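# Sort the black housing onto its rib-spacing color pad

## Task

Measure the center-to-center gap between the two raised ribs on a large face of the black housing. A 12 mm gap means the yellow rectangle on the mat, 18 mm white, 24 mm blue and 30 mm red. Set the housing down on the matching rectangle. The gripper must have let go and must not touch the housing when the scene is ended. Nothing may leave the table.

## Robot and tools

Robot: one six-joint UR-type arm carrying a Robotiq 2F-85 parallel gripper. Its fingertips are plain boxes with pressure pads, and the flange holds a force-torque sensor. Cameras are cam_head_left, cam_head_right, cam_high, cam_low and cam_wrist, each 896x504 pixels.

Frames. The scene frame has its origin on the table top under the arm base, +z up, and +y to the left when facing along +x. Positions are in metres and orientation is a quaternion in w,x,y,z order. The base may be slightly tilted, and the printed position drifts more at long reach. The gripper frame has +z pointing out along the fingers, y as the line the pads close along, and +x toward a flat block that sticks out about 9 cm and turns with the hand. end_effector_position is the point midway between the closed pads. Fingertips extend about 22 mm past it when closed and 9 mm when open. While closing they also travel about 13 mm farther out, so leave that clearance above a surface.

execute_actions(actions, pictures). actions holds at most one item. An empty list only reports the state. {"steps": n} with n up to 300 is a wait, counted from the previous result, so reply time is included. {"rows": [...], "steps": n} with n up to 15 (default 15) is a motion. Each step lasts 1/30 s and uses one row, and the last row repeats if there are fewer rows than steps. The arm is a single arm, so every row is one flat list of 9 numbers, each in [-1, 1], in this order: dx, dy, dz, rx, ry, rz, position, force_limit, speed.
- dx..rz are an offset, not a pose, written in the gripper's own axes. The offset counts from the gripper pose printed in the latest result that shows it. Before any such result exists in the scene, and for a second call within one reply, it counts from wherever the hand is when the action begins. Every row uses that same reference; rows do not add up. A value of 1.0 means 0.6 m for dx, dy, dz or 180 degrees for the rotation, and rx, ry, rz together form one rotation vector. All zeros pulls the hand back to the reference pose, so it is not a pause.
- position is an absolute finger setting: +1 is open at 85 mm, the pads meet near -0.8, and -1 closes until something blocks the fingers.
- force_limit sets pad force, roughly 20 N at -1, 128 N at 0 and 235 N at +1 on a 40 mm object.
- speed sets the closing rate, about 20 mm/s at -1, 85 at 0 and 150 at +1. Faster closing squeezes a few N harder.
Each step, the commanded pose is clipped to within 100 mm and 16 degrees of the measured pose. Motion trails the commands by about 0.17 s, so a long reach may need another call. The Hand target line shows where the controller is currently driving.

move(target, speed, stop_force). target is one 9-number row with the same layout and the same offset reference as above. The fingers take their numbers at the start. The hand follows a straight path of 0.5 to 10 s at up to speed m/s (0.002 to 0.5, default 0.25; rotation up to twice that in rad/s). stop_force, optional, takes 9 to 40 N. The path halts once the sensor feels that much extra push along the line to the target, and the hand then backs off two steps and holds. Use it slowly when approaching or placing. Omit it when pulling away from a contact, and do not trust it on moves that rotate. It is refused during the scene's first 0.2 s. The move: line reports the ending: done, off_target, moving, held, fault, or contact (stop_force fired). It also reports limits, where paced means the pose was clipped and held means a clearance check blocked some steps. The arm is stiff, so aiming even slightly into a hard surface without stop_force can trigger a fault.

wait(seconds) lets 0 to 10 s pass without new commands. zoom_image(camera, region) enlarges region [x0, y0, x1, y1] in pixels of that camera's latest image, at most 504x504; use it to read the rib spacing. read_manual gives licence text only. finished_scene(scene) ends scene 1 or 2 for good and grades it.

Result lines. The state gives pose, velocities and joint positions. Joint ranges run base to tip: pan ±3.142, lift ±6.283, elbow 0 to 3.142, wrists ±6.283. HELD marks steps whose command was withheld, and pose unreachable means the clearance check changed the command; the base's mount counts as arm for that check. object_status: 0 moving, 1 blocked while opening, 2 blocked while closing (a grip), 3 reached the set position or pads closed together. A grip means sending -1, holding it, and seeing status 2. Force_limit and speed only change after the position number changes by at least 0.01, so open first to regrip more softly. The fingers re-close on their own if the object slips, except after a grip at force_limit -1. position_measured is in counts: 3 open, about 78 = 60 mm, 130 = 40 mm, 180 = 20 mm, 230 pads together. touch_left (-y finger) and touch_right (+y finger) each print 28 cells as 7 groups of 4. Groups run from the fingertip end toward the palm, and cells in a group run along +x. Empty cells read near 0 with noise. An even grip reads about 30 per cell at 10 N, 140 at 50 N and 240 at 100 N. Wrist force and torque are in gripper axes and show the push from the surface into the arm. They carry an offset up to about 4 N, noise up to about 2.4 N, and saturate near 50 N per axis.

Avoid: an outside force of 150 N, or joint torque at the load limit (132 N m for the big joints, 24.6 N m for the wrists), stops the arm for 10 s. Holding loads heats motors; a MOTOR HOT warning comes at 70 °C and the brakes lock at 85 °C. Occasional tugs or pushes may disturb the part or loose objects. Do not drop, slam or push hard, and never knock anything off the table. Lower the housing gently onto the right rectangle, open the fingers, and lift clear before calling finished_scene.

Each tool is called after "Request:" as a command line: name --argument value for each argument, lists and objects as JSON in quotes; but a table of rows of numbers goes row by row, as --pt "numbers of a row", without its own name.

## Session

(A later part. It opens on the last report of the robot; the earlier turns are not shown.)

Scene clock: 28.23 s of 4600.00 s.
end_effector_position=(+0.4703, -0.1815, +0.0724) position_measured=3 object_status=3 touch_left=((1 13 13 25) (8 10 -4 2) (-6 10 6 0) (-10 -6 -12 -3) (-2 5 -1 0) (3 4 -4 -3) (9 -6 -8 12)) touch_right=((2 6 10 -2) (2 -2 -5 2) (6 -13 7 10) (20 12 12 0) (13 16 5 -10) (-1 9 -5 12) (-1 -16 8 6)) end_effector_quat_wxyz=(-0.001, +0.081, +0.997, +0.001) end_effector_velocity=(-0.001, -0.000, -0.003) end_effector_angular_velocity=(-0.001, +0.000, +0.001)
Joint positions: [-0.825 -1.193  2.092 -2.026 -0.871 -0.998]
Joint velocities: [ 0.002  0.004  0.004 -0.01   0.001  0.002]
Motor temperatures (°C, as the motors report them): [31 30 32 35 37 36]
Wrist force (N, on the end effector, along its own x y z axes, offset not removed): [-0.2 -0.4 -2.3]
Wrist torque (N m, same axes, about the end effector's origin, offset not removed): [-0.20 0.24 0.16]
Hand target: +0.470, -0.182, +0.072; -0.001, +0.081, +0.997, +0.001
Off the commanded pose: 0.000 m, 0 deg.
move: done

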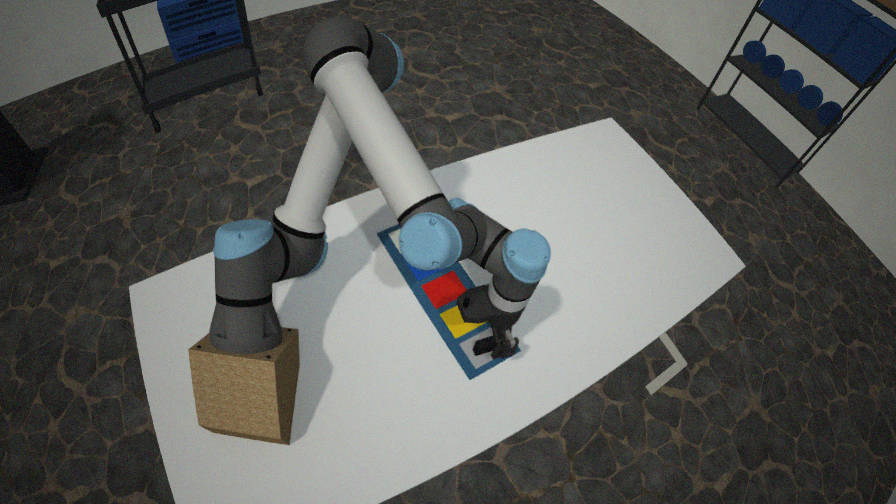

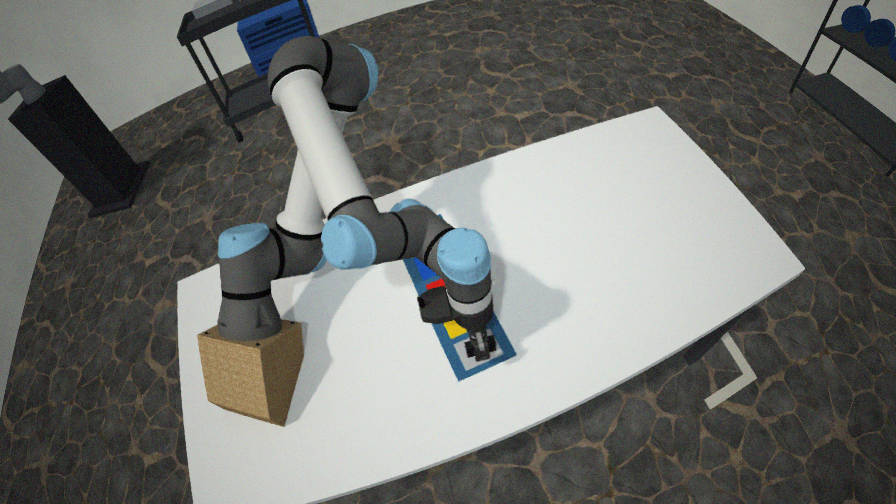

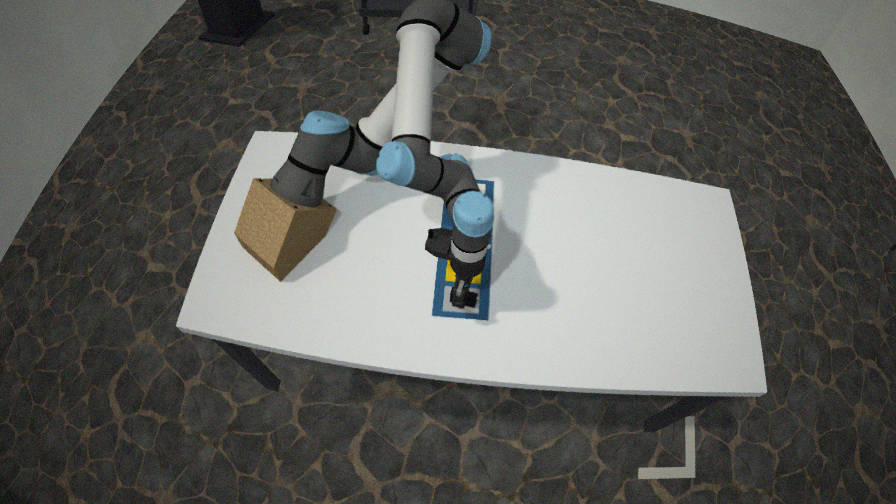

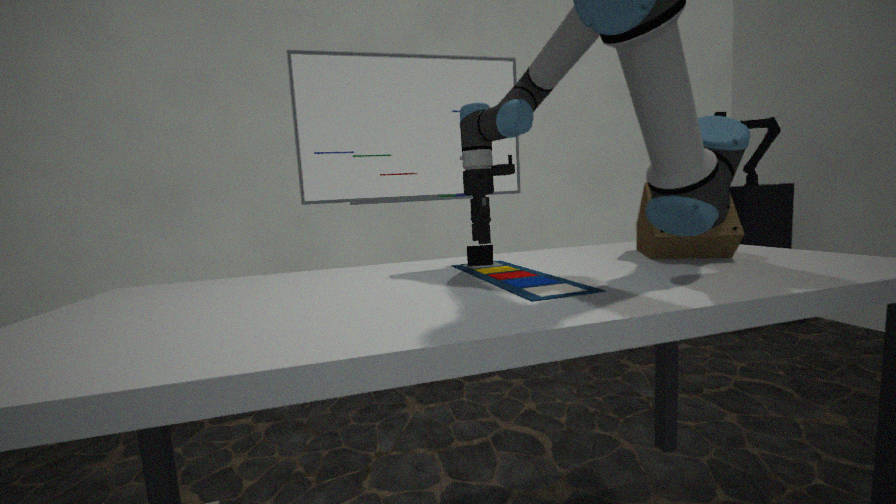

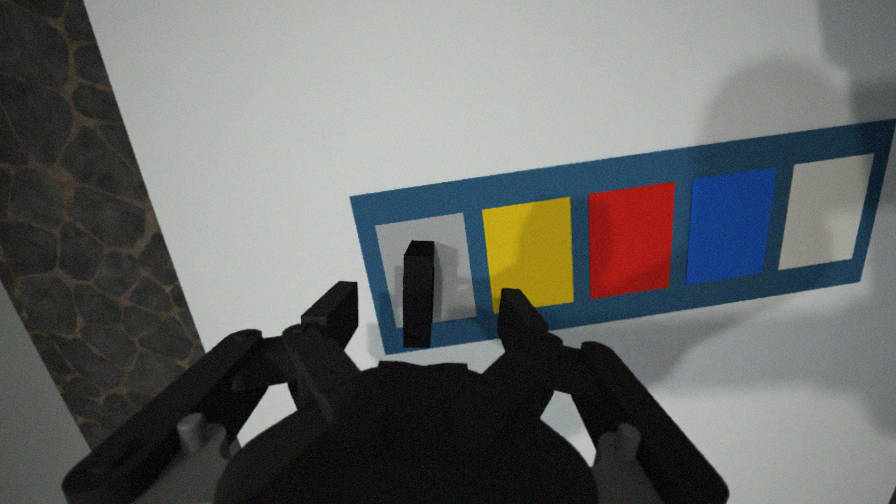

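Request:
move --target '[0,-0.013,0.06,0,0,0,1,0,0]' --speed 0.1

Request:
execute_actions --actions '[{"rows":[[0,0,0,0,0,0,-1,-0.5,0]],"steps":15}]'

Request:
wait --seconds 0.7

Scene clock: 30.17 s of 4600.00 s.
end_effector_position=(+0.4690, -0.1891, +0.0366) position_measured=3 object_status=3 touch_left=((3 -10 -2 9) (-7 -7 0 -10) (-15 7 3 -4) (4 7 -1 4) (8 -4 12 7) (1 1 -13 -7) (-5 -11 5 -8)) touch_right=((-4 -6 8 7) (7 -1 -8 9) (4 6 12 -6) (3 -9 0 -13) (10 0 0 14) (-13 -15 -3 -1) (-5 -9 0 4)) end_effector_quat_wxyz=(-0.001, +0.081, +0.997, +0.001) end_effector_velocity=(+0.001, +0.000, -0.002) end_effector_angular_velocity=(-0.000, -0.000, +0.000)
Joint positions: [-0.784 -1.124  2.115 -2.15  -0.854 -0.949]
Joint velocities: [ 0.003  0.003  0.001 -0.007  0.001  0.004]
Motor temperatures (°C, as the motors report them): [31 30 32 35 37 36]
Wrist force (N, on the end effector, along its own x y z axes, offset not removed): [-0.5 -0.5 -0.8]
Wrist torque (N m, same axes, about the end effector's origin, offset not removed): [-0.24 0.32 0.01]
Hand target: +0.469, -0.189, +0.036; -0.001, +0.081, +0.997, +0.001
Off the commanded pose: 0.000 m, 0 deg.
move: done

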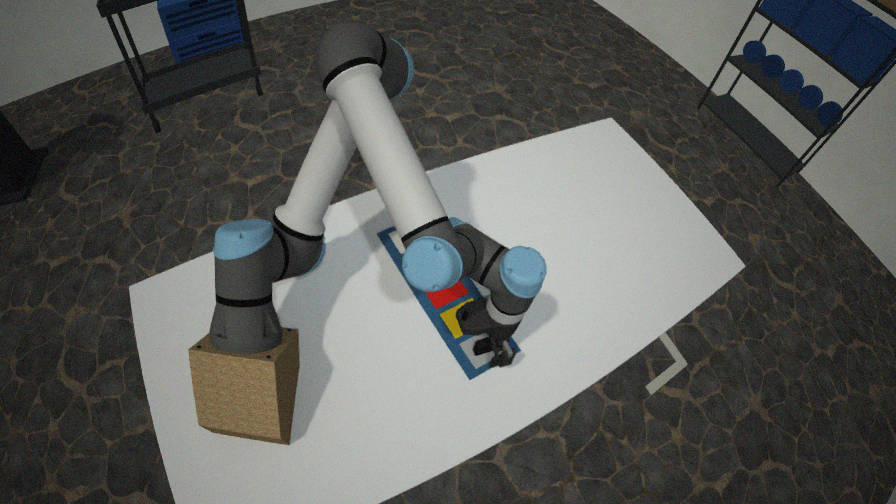

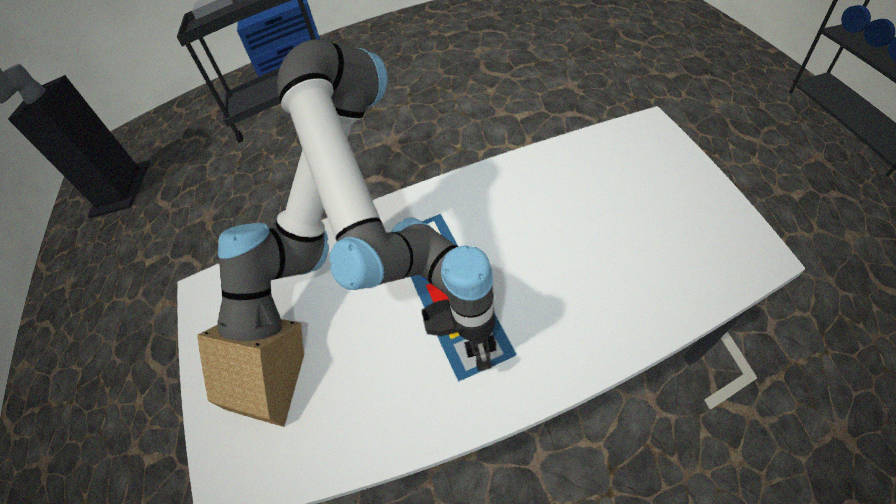

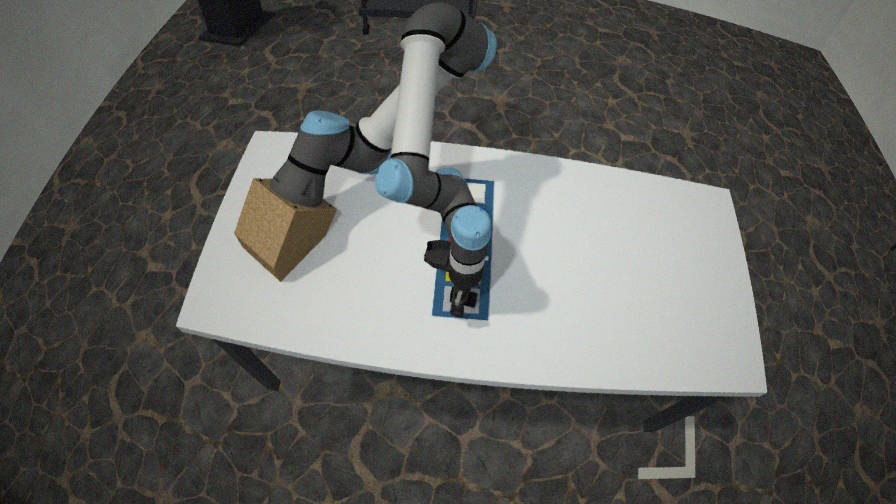

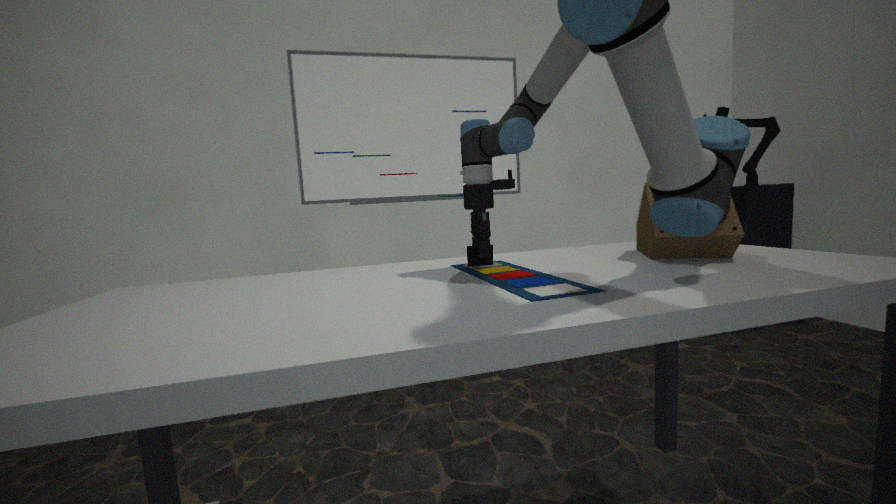

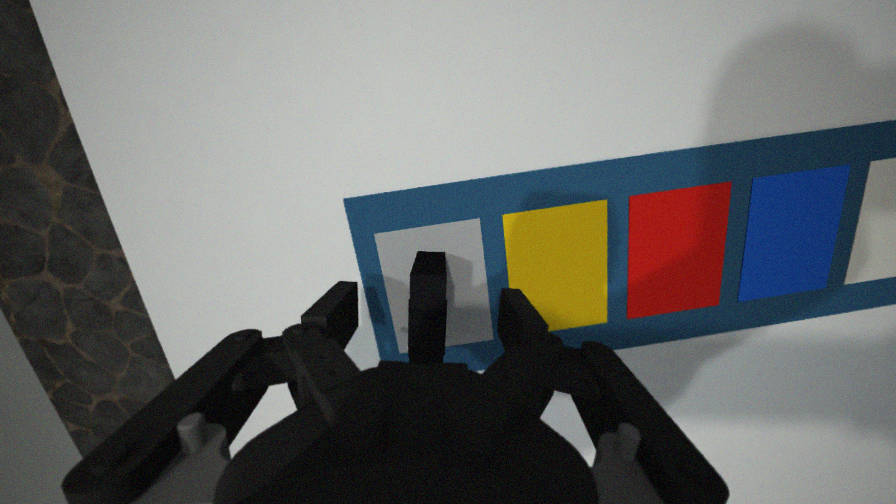

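Scene clock: 30.67 s of 4600.00 s.
end_effector_position=(+0.4690, -0.1891, +0.0365) position_measured=95 object_status=0 touch_left=((14 -17 0 20) (-10 7 13 18) (-7 -18 -1 -1) (-1 -7 12 -3) (-12 5 21 0) (13 -6 -4 -9) (8 -7 0 0)) touch_right=((8 0 6 8) (22 19 -8 4) (-1 4 3 9) (1 9 9 10) (-2 -9 13 6) (9 2 -3 7) (12 -6 -12 13)) end_effector_quat_wxyz=(-0.001, +0.081, +0.997, +0.001) end_effector_velocity=(+0.000, -0.000, +0.000) end_effector_angular_velocity=(-0.000, -0.001, +0.001)
Joint positions: [-0.784 -1.124  2.115 -2.15  -0.854 -0.949]
Joint velocities: [-0.    -0.    -0.    -0.001  0.001 -0.001]
Motor temperatures (°C, as the motors report them): [31 30 32 35 37 36]
Wrist force (N, on the end effector, along its own x y z axes, offset not removed): [-0.8 1.5 -0.9]
Wrist torque (N m, same axes, about the end effector's origin, offset not removed): [0.02 0.26 0.08]
Hand target: +0.469, -0.189, +0.037; -0.001, +0.081, +0.997, +0.001
Off the commanded pose: 0.000 m, 0 deg.
Steps of this call (steps 1 to 15: all 15 steps of this action). Readings (end_effector_position | what the end effector reports):
1: (+0.4690, -0.1891, +0.0365) | position_measured=3 object_status=0 touch_left=((10 -14 8 20) (-22 -3 4 -15) (-13 -13 -1 14) (8 21 8 -1) (22 -1 14 -15) (1 -12 3 -2) (0 18 5 -1)) touch_right=((-2 -10 16 3) (4 -4 -3 6) (0 -4 14 16) (-1 -2 -6 -6) (4 1 -7 -5) (8 -5 -10 -7) (-3 -9 10 -1))
2: (+0.4690, -0.1891, +0.0365) | position_measured=4 object_status=0 touch_left=((-4 2 -8 1) (-3 10 1 0) (-27 -3 24 -3) (-14 -1 -1 11) (-20 -8 -3 -6) (11 5 12 -3) (10 -4 9 -13)) touch_right=((3 -6 -1 6) (-1 0 -9 3) (11 -10 14 -7) (0 -2 9 -11) (-15 -3 -2 -7) (-11 -2 3 -7) (-10 -11 0 -4))
4: (+0.4690, -0.1891, +0.0365) | position_measured=14 object_status=0 touch_left=((-7 0 -6 2) (-27 -18 3 -10) (-5 9 13 1) (-9 -7 -2 4) (-6 -6 -9 12) (9 -5 -8 -2) (15 -10 10 7)) touch_right=((21 11 -3 11) (-9 11 -5 12) (8 9 -2 -8) (-12 8 17 -13) (-10 -3 -3 4) (3 1 0 -6) (1 -17 0 11))
8: (+0.4690, -0.1891, +0.0365) | position_measured=42 object_status=0 touch_left=((8 1 2 1) (-14 -20 -9 -3) (-7 2 6 12) (6 0 -2 -8) (-8 -11 12 -2) (-1 13 -2 -6) (21 5 21 -6)) touch_right=((7 -3 9 16) (0 -4 -8 11) (0 3 -1 12) (19 9 6 2) (18 -2 3 -11) (10 4 4 0) (1 -8 1 17))
15: the state above

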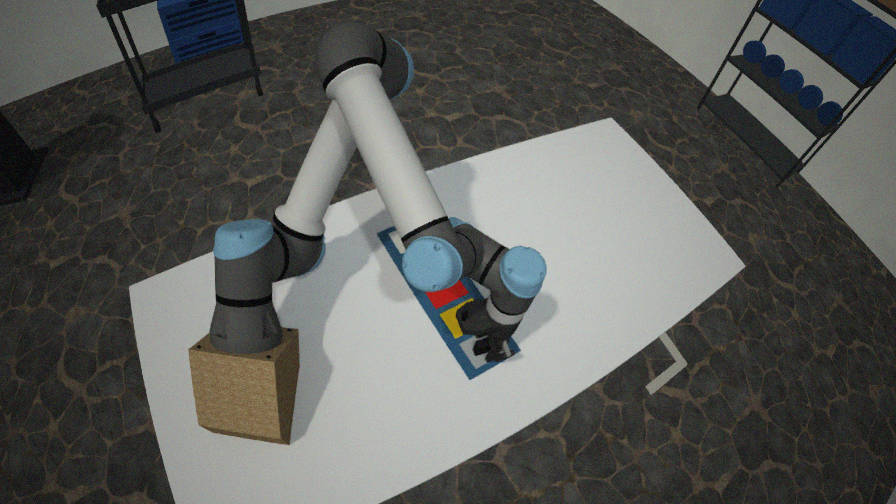

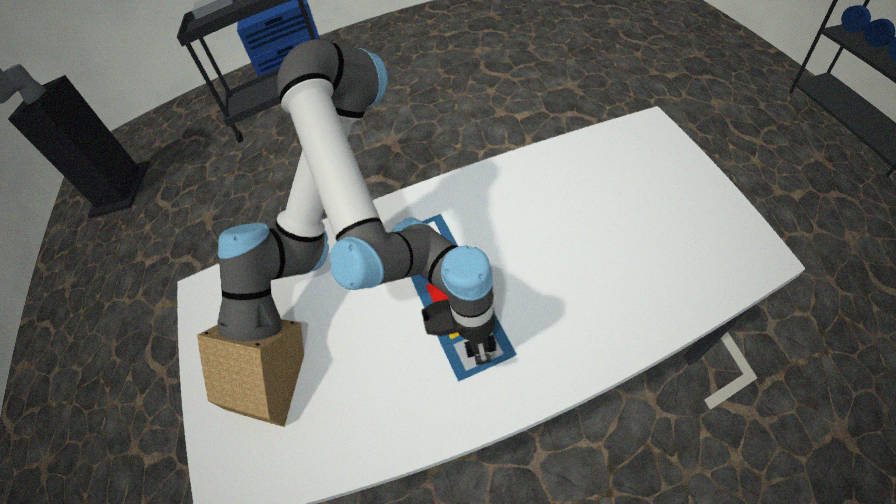

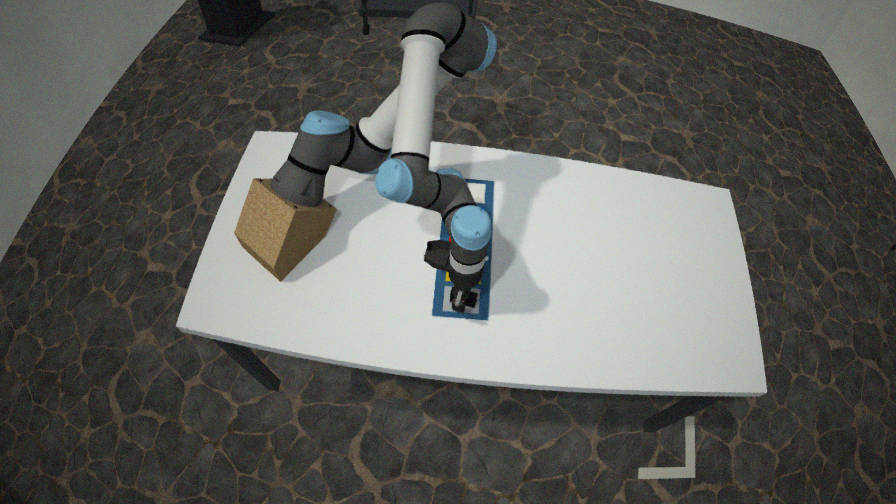

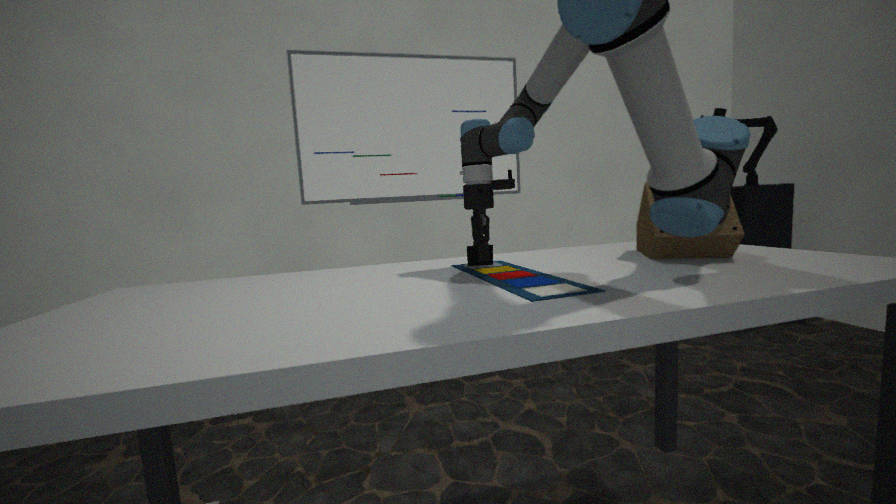

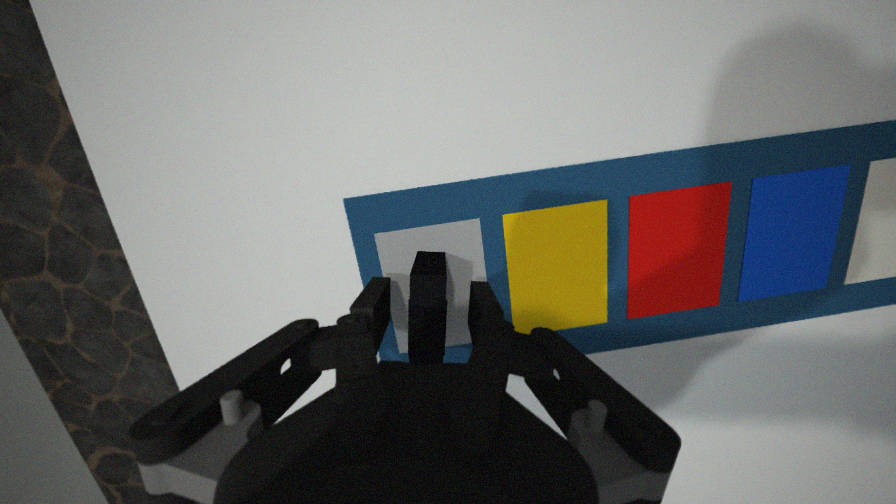

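Scene clock: 31.37 s of 4600.00 s.
end_effector_position=(+0.4690, -0.1891, +0.0366) position_measured=185 object_status=2 touch_left=((154 253 206 230) (371 361 415 391) (40 52 72 76) (5 13 -2 -7) (95 134 107 94) (456 351 485 385) (80 97 103 67)) touch_right=((226 269 268 182) (330 461 340 456) (75 88 72 79) (18 -1 3 -4) (114 111 125 113) (662 607 497 473) (113 120 118 83)) end_effector_quat_wxyz=(-0.001, +0.081, +0.997, +0.001) end_effector_velocity=(-0.001, -0.000, -0.000) end_effector_angular_velocity=(+0.002, +0.001, -0.004)
Joint positions: [-0.784 -1.124  2.115 -2.15  -0.854 -0.949]
Joint velocities: [-0.001  0.002 -0.     0.002 -0.     0.001]
Motor temperatures (°C, as the motors report them): [31 30 32 35 37 36]
Wrist force (N, on the end effector, along its own x y z axes, offset not removed): [-0.6 0.9 -7.4]
Wrist torque (N m, same axes, about the end effector's origin, offset not removed): [-0.29 0.56 0.08]
Hand target: +0.469, -0.189, +0.037; -0.001, +0.081, +0.997, +0.001
Off the commanded pose: 0.000 m, 0 deg.
Steps of this call (steps 1 to 21: nothing new was sent). Readings (end_effector_position | what the end effector reports):
1: (+0.4690, -0.1891, +0.0365) | position_measured=103 object_status=0 touch_left=((3 1 -3 1) (-3 -1 14 -5) (-17 13 16 -11) (-14 6 -3 16) (-7 -6 10 -5) (5 -6 -7 1) (-9 1 0 2)) touch_right=((13 -17 6 5) (-1 -9 -8 12) (8 -3 6 -7) (-14 -2 0 8) (-2 -1 3 -15) (1 -9 1 -6) (-1 1 -5 13))
2: (+0.4690, -0.1891, +0.0365) | position_measured=110 object_status=0 touch_left=((6 4 15 -1) (-2 -4 13 0) (-19 13 19 -10) (-15 12 4 -6) (-7 -8 16 22) (5 16 4 -21) (-3 13 36 -9)) touch_right=((9 -14 10 6) (10 -1 -11 3) (10 1 5 16) (7 4 16 -4) (-9 8 5 -11) (10 -7 8 -3) (24 -8 7 5))
4: (+0.4690, -0.1891, +0.0365) | position_measured=125 object_status=0 touch_left=((12 -3 4 -5) (-7 4 10 3) (-10 -4 12 16) (4 6 10 -8) (9 -4 -10 -4) (9 2 -14 -3) (8 5 26 -5)) touch_right=((14 -5 8 2) (-12 1 -9 12) (7 -8 3 8) (-6 6 0 -3) (15 -6 -1 3) (-14 6 1 2) (6 -13 0 -3))
8: (+0.4690, -0.1891, +0.0365) | position_measured=156 object_status=0 touch_left=((17 6 1 26) (14 16 -10 9) (-8 -10 8 5) (-20 3 -5 -9) (-9 -6 11 -4) (13 -9 -10 -3) (14 -1 3 6)) touch_right=((12 -10 -5 18) (-3 -5 -10 14) (10 -13 8 -12) (-1 -15 7 -2) (-5 0 -10 -2) (8 -9 0 -1) (-4 3 5 4))
21: the state above

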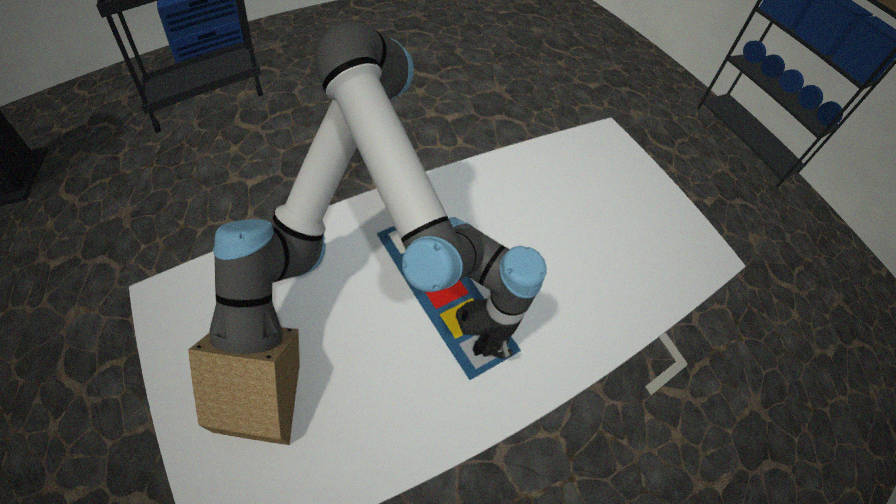

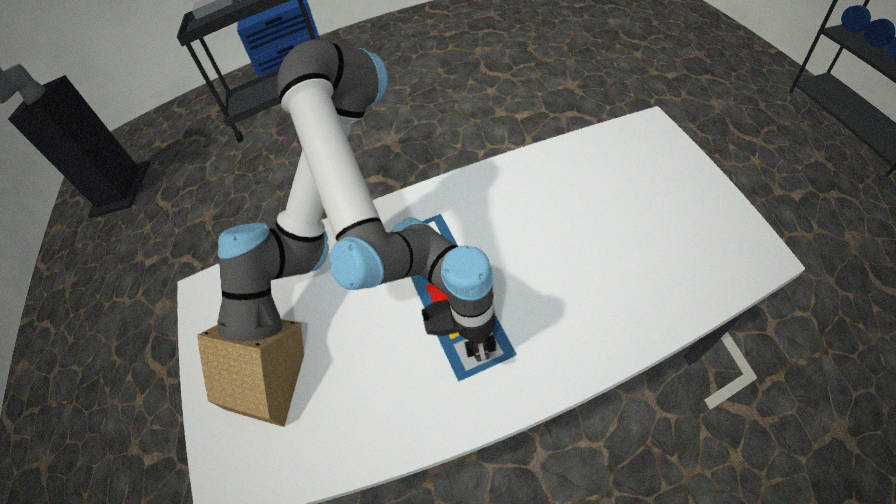

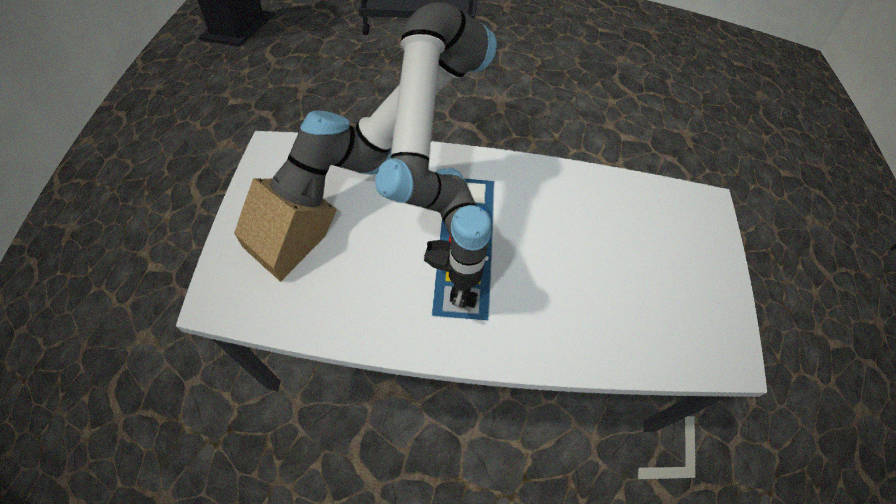

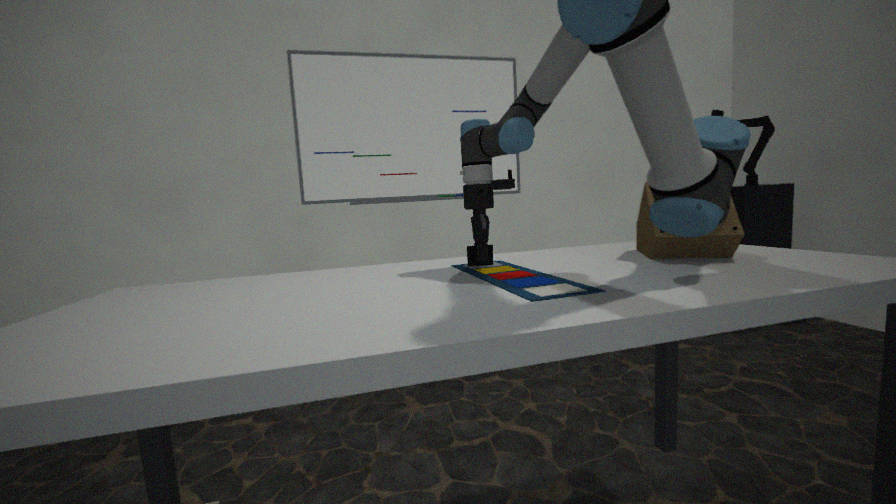

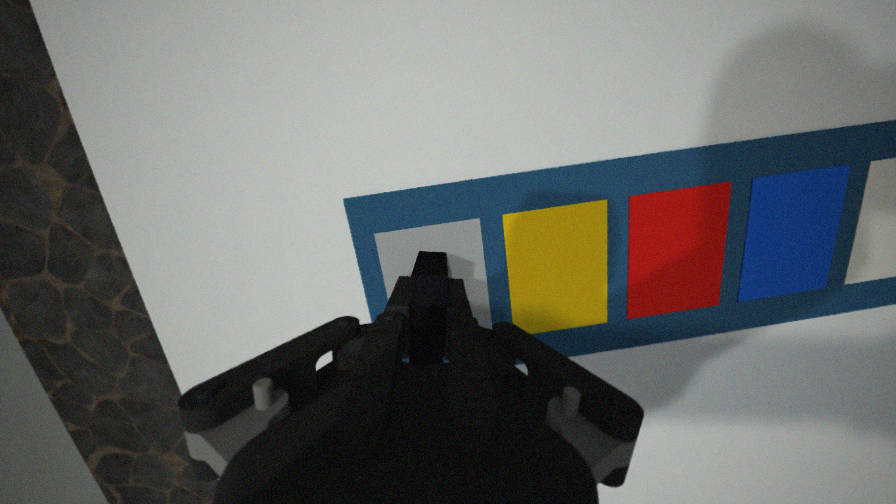

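Request:
move --target '[0,0,-0.08,0,0,0,-1,-0.5,0]'

Request:
move --target '[0.06,0.42,0,0,0,0,-1,-0.5,0]'

Scene clock: 34.20 s of 4600.00 s.
end_effector_position=(+0.4690, -0.1892, +0.0843) position_measured=185 object_status=2 touch_left=((156 234 216 224) (354 366 418 410) (21 52 71 59) (1 14 -4 -6) (84 113 95 77) (456 367 466 372) (59 102 121 76)) touch_right=((233 280 264 181) (307 440 330 459) (64 77 70 84) (6 9 0 5) (99 88 117 102) (634 572 483 473) (110 123 117 78)) end_effector_quat_wxyz=(-0.001, +0.081, +0.997, +0.001) end_effector_velocity=(-0.000, -0.001, +0.002) end_effector_angular_velocity=(+0.000, +0.000, -0.002)
Joint positions: [-0.847 -1.191  2.071 -1.991 -0.88  -1.023]
Joint velocities: [-0.004 -0.001 -0.003  0.007 -0.002 -0.002]
Motor temperatures (°C, as the motors report them): [31 30 32 35 37 36]
Wrist force (N, on the end effector, along its own x y z axes, offset not removed): [0.5 -0.2 -0.2]
Wrist torque (N m, same axes, about the end effector's origin, offset not removed): [-0.07 -0.02 0.19]
Hand target: +0.469, -0.189, +0.085; -0.001, +0.081, +0.997, +0.001
Off the commanded pose: 0.000 m, 0 deg.
move: done

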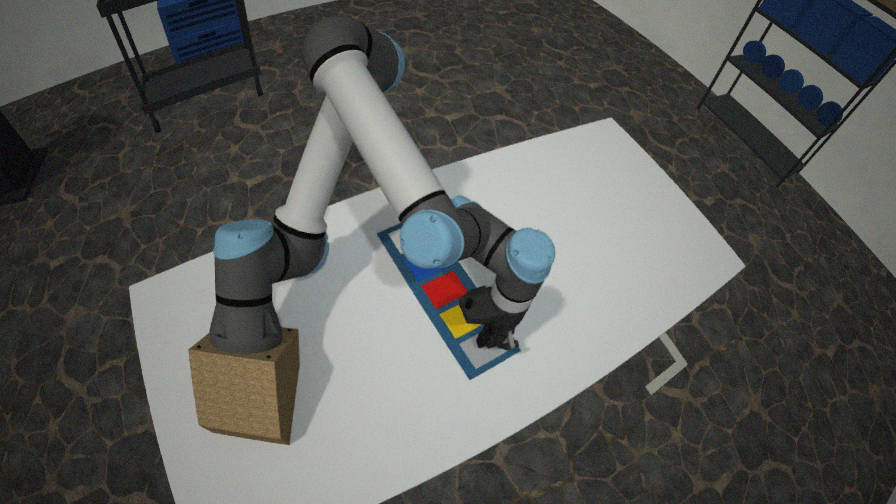

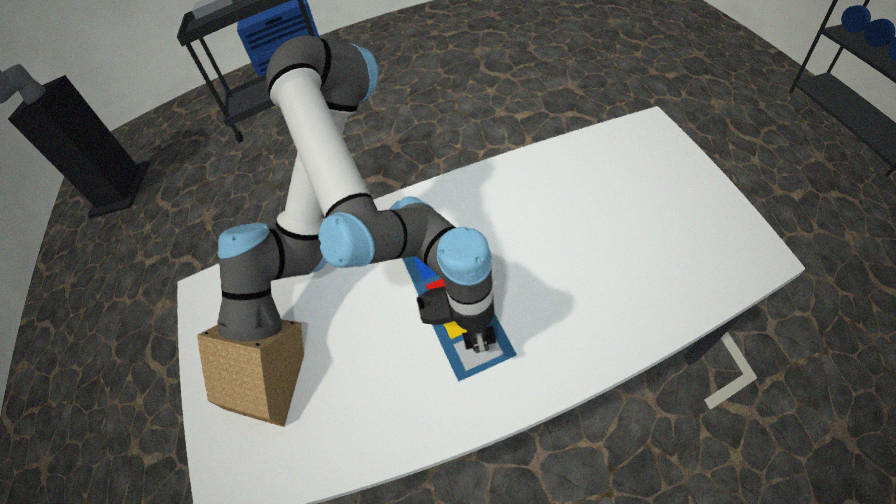

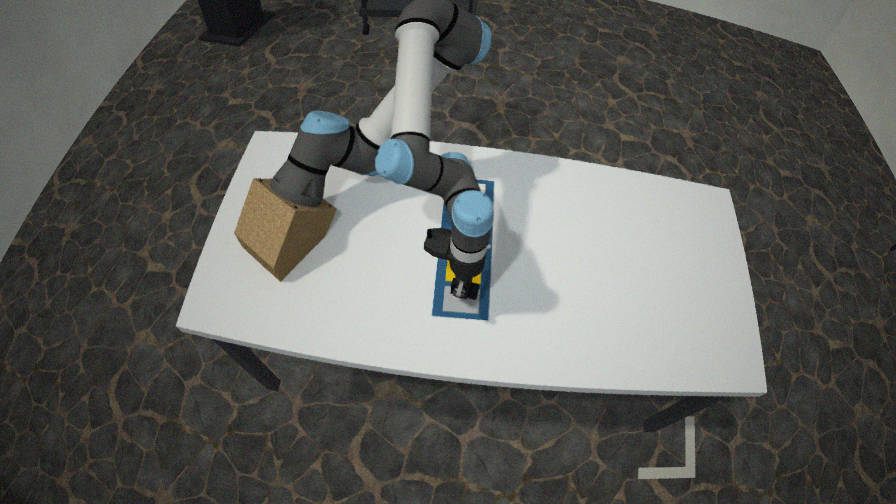

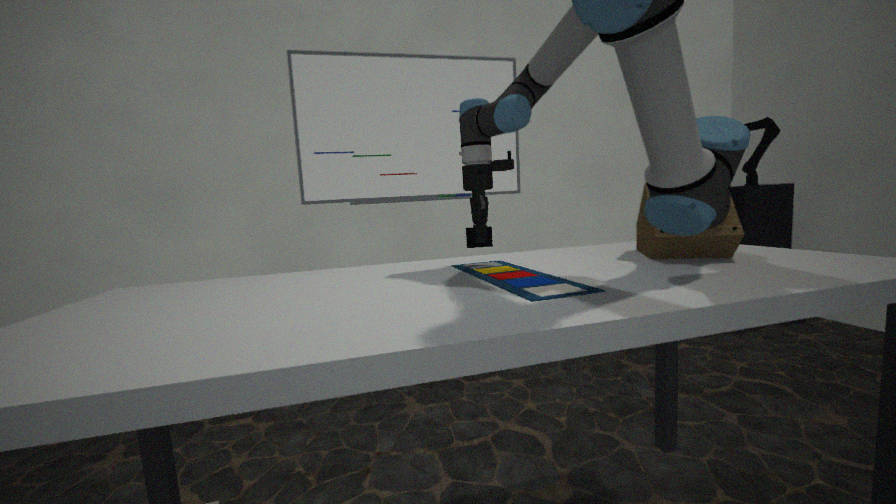

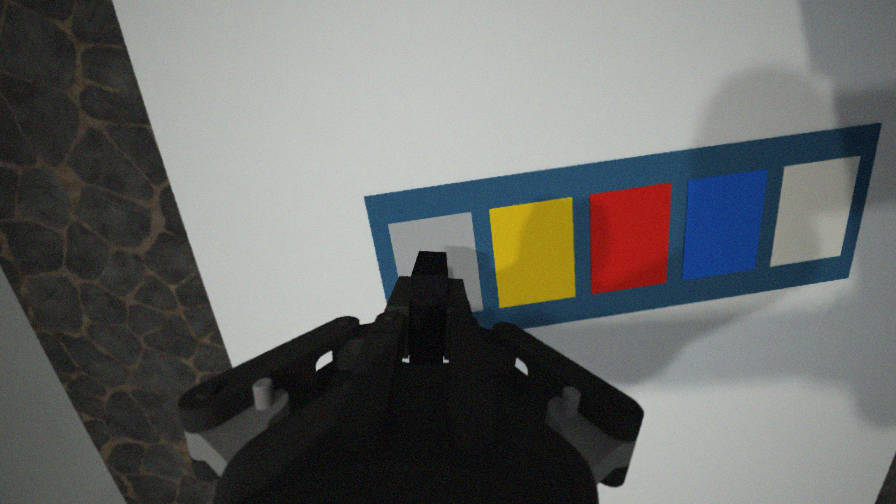

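Scene clock: 35.83 s of 4600.00 s.
end_effector_position=(+0.4741, +0.0650, +0.0847) position_measured=185 object_status=2 touch_left=((153 238 204 243) (376 358 404 397) (33 39 60 48) (10 20 8 2) (81 121 102 86) (450 377 488 395) (76 119 109 78)) touch_right=((256 278 273 195) (309 437 332 450) (52 103 62 76) (15 7 3 -1) (93 101 118 109) (652 585 486 468) (112 126 121 105)) end_effector_quat_wxyz=(-0.001, +0.081, +0.997, +0.001) end_effector_velocity=(+0.001, +0.001, +0.001) end_effector_angular_velocity=(-0.001, -0.002, +0.001)
Joint positions: [-0.617 -1.783  2.26  -1.783 -0.798 -0.734]
Joint velocities: [ 0.001 -0.004 -0.     0.     0.002  0.003]
Motor temperatures (°C, as the motors report them): [31 30 32 35 37 36]
Wrist force (N, on the end effector, along its own x y z axes, offset not removed): [-0.5 1.6 -0.4]
Wrist torque (N m, same axes, about the end effector's origin, offset not removed): [0.14 0.20 0.14]
Hand target: +0.474, +0.065, +0.085; -0.001, +0.081, +0.997, +0.001
Off the commanded pose: 0.000 m, 0 deg.
move: done

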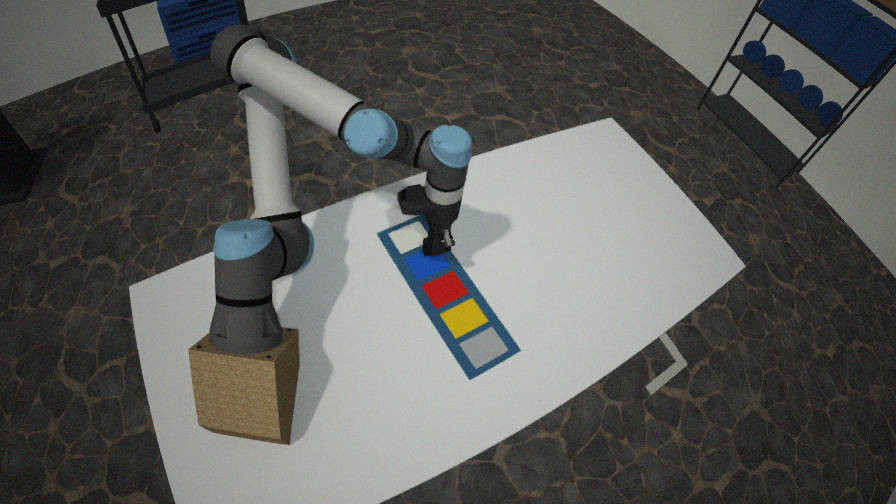

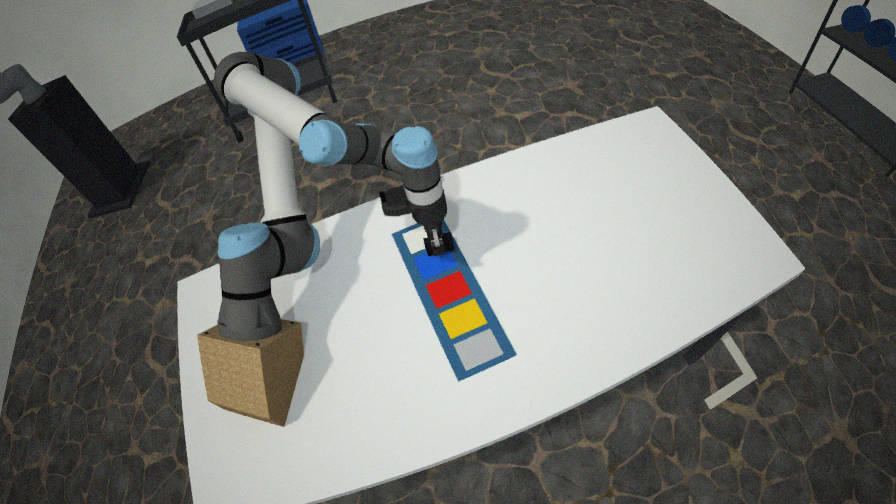

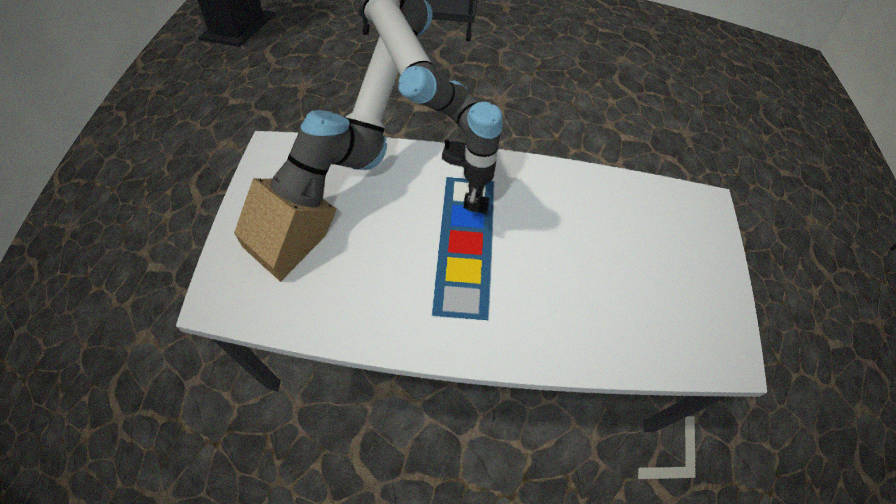

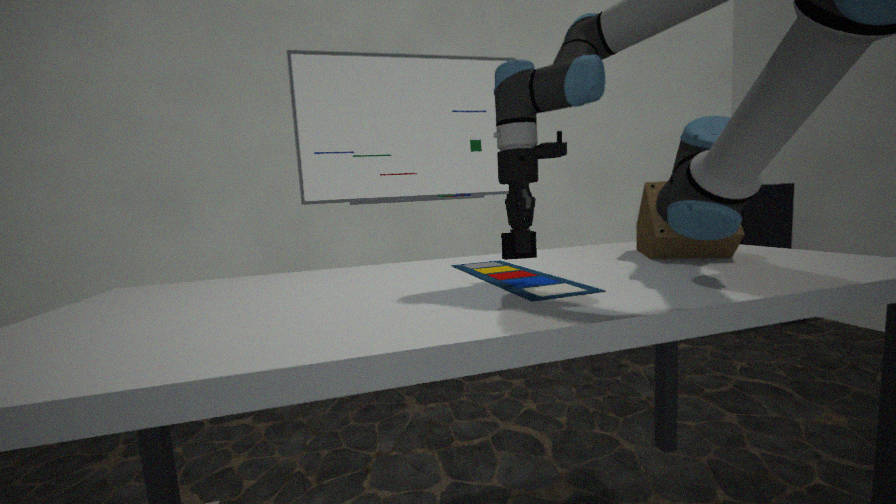

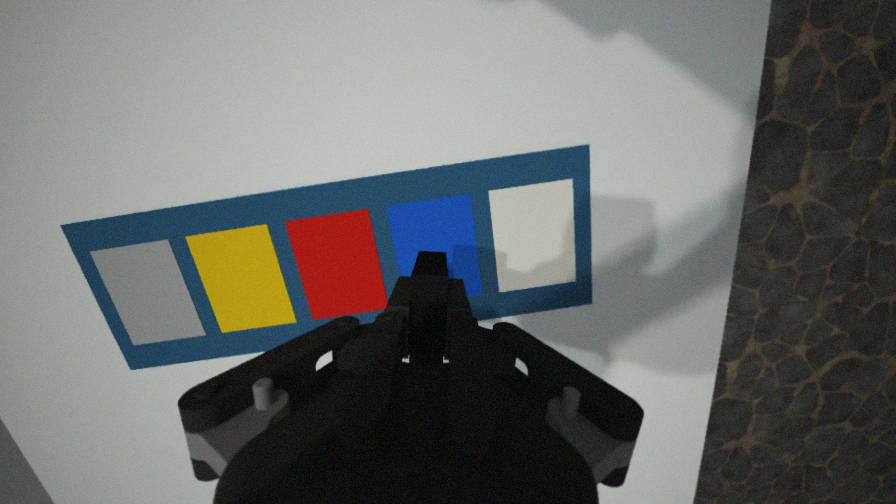

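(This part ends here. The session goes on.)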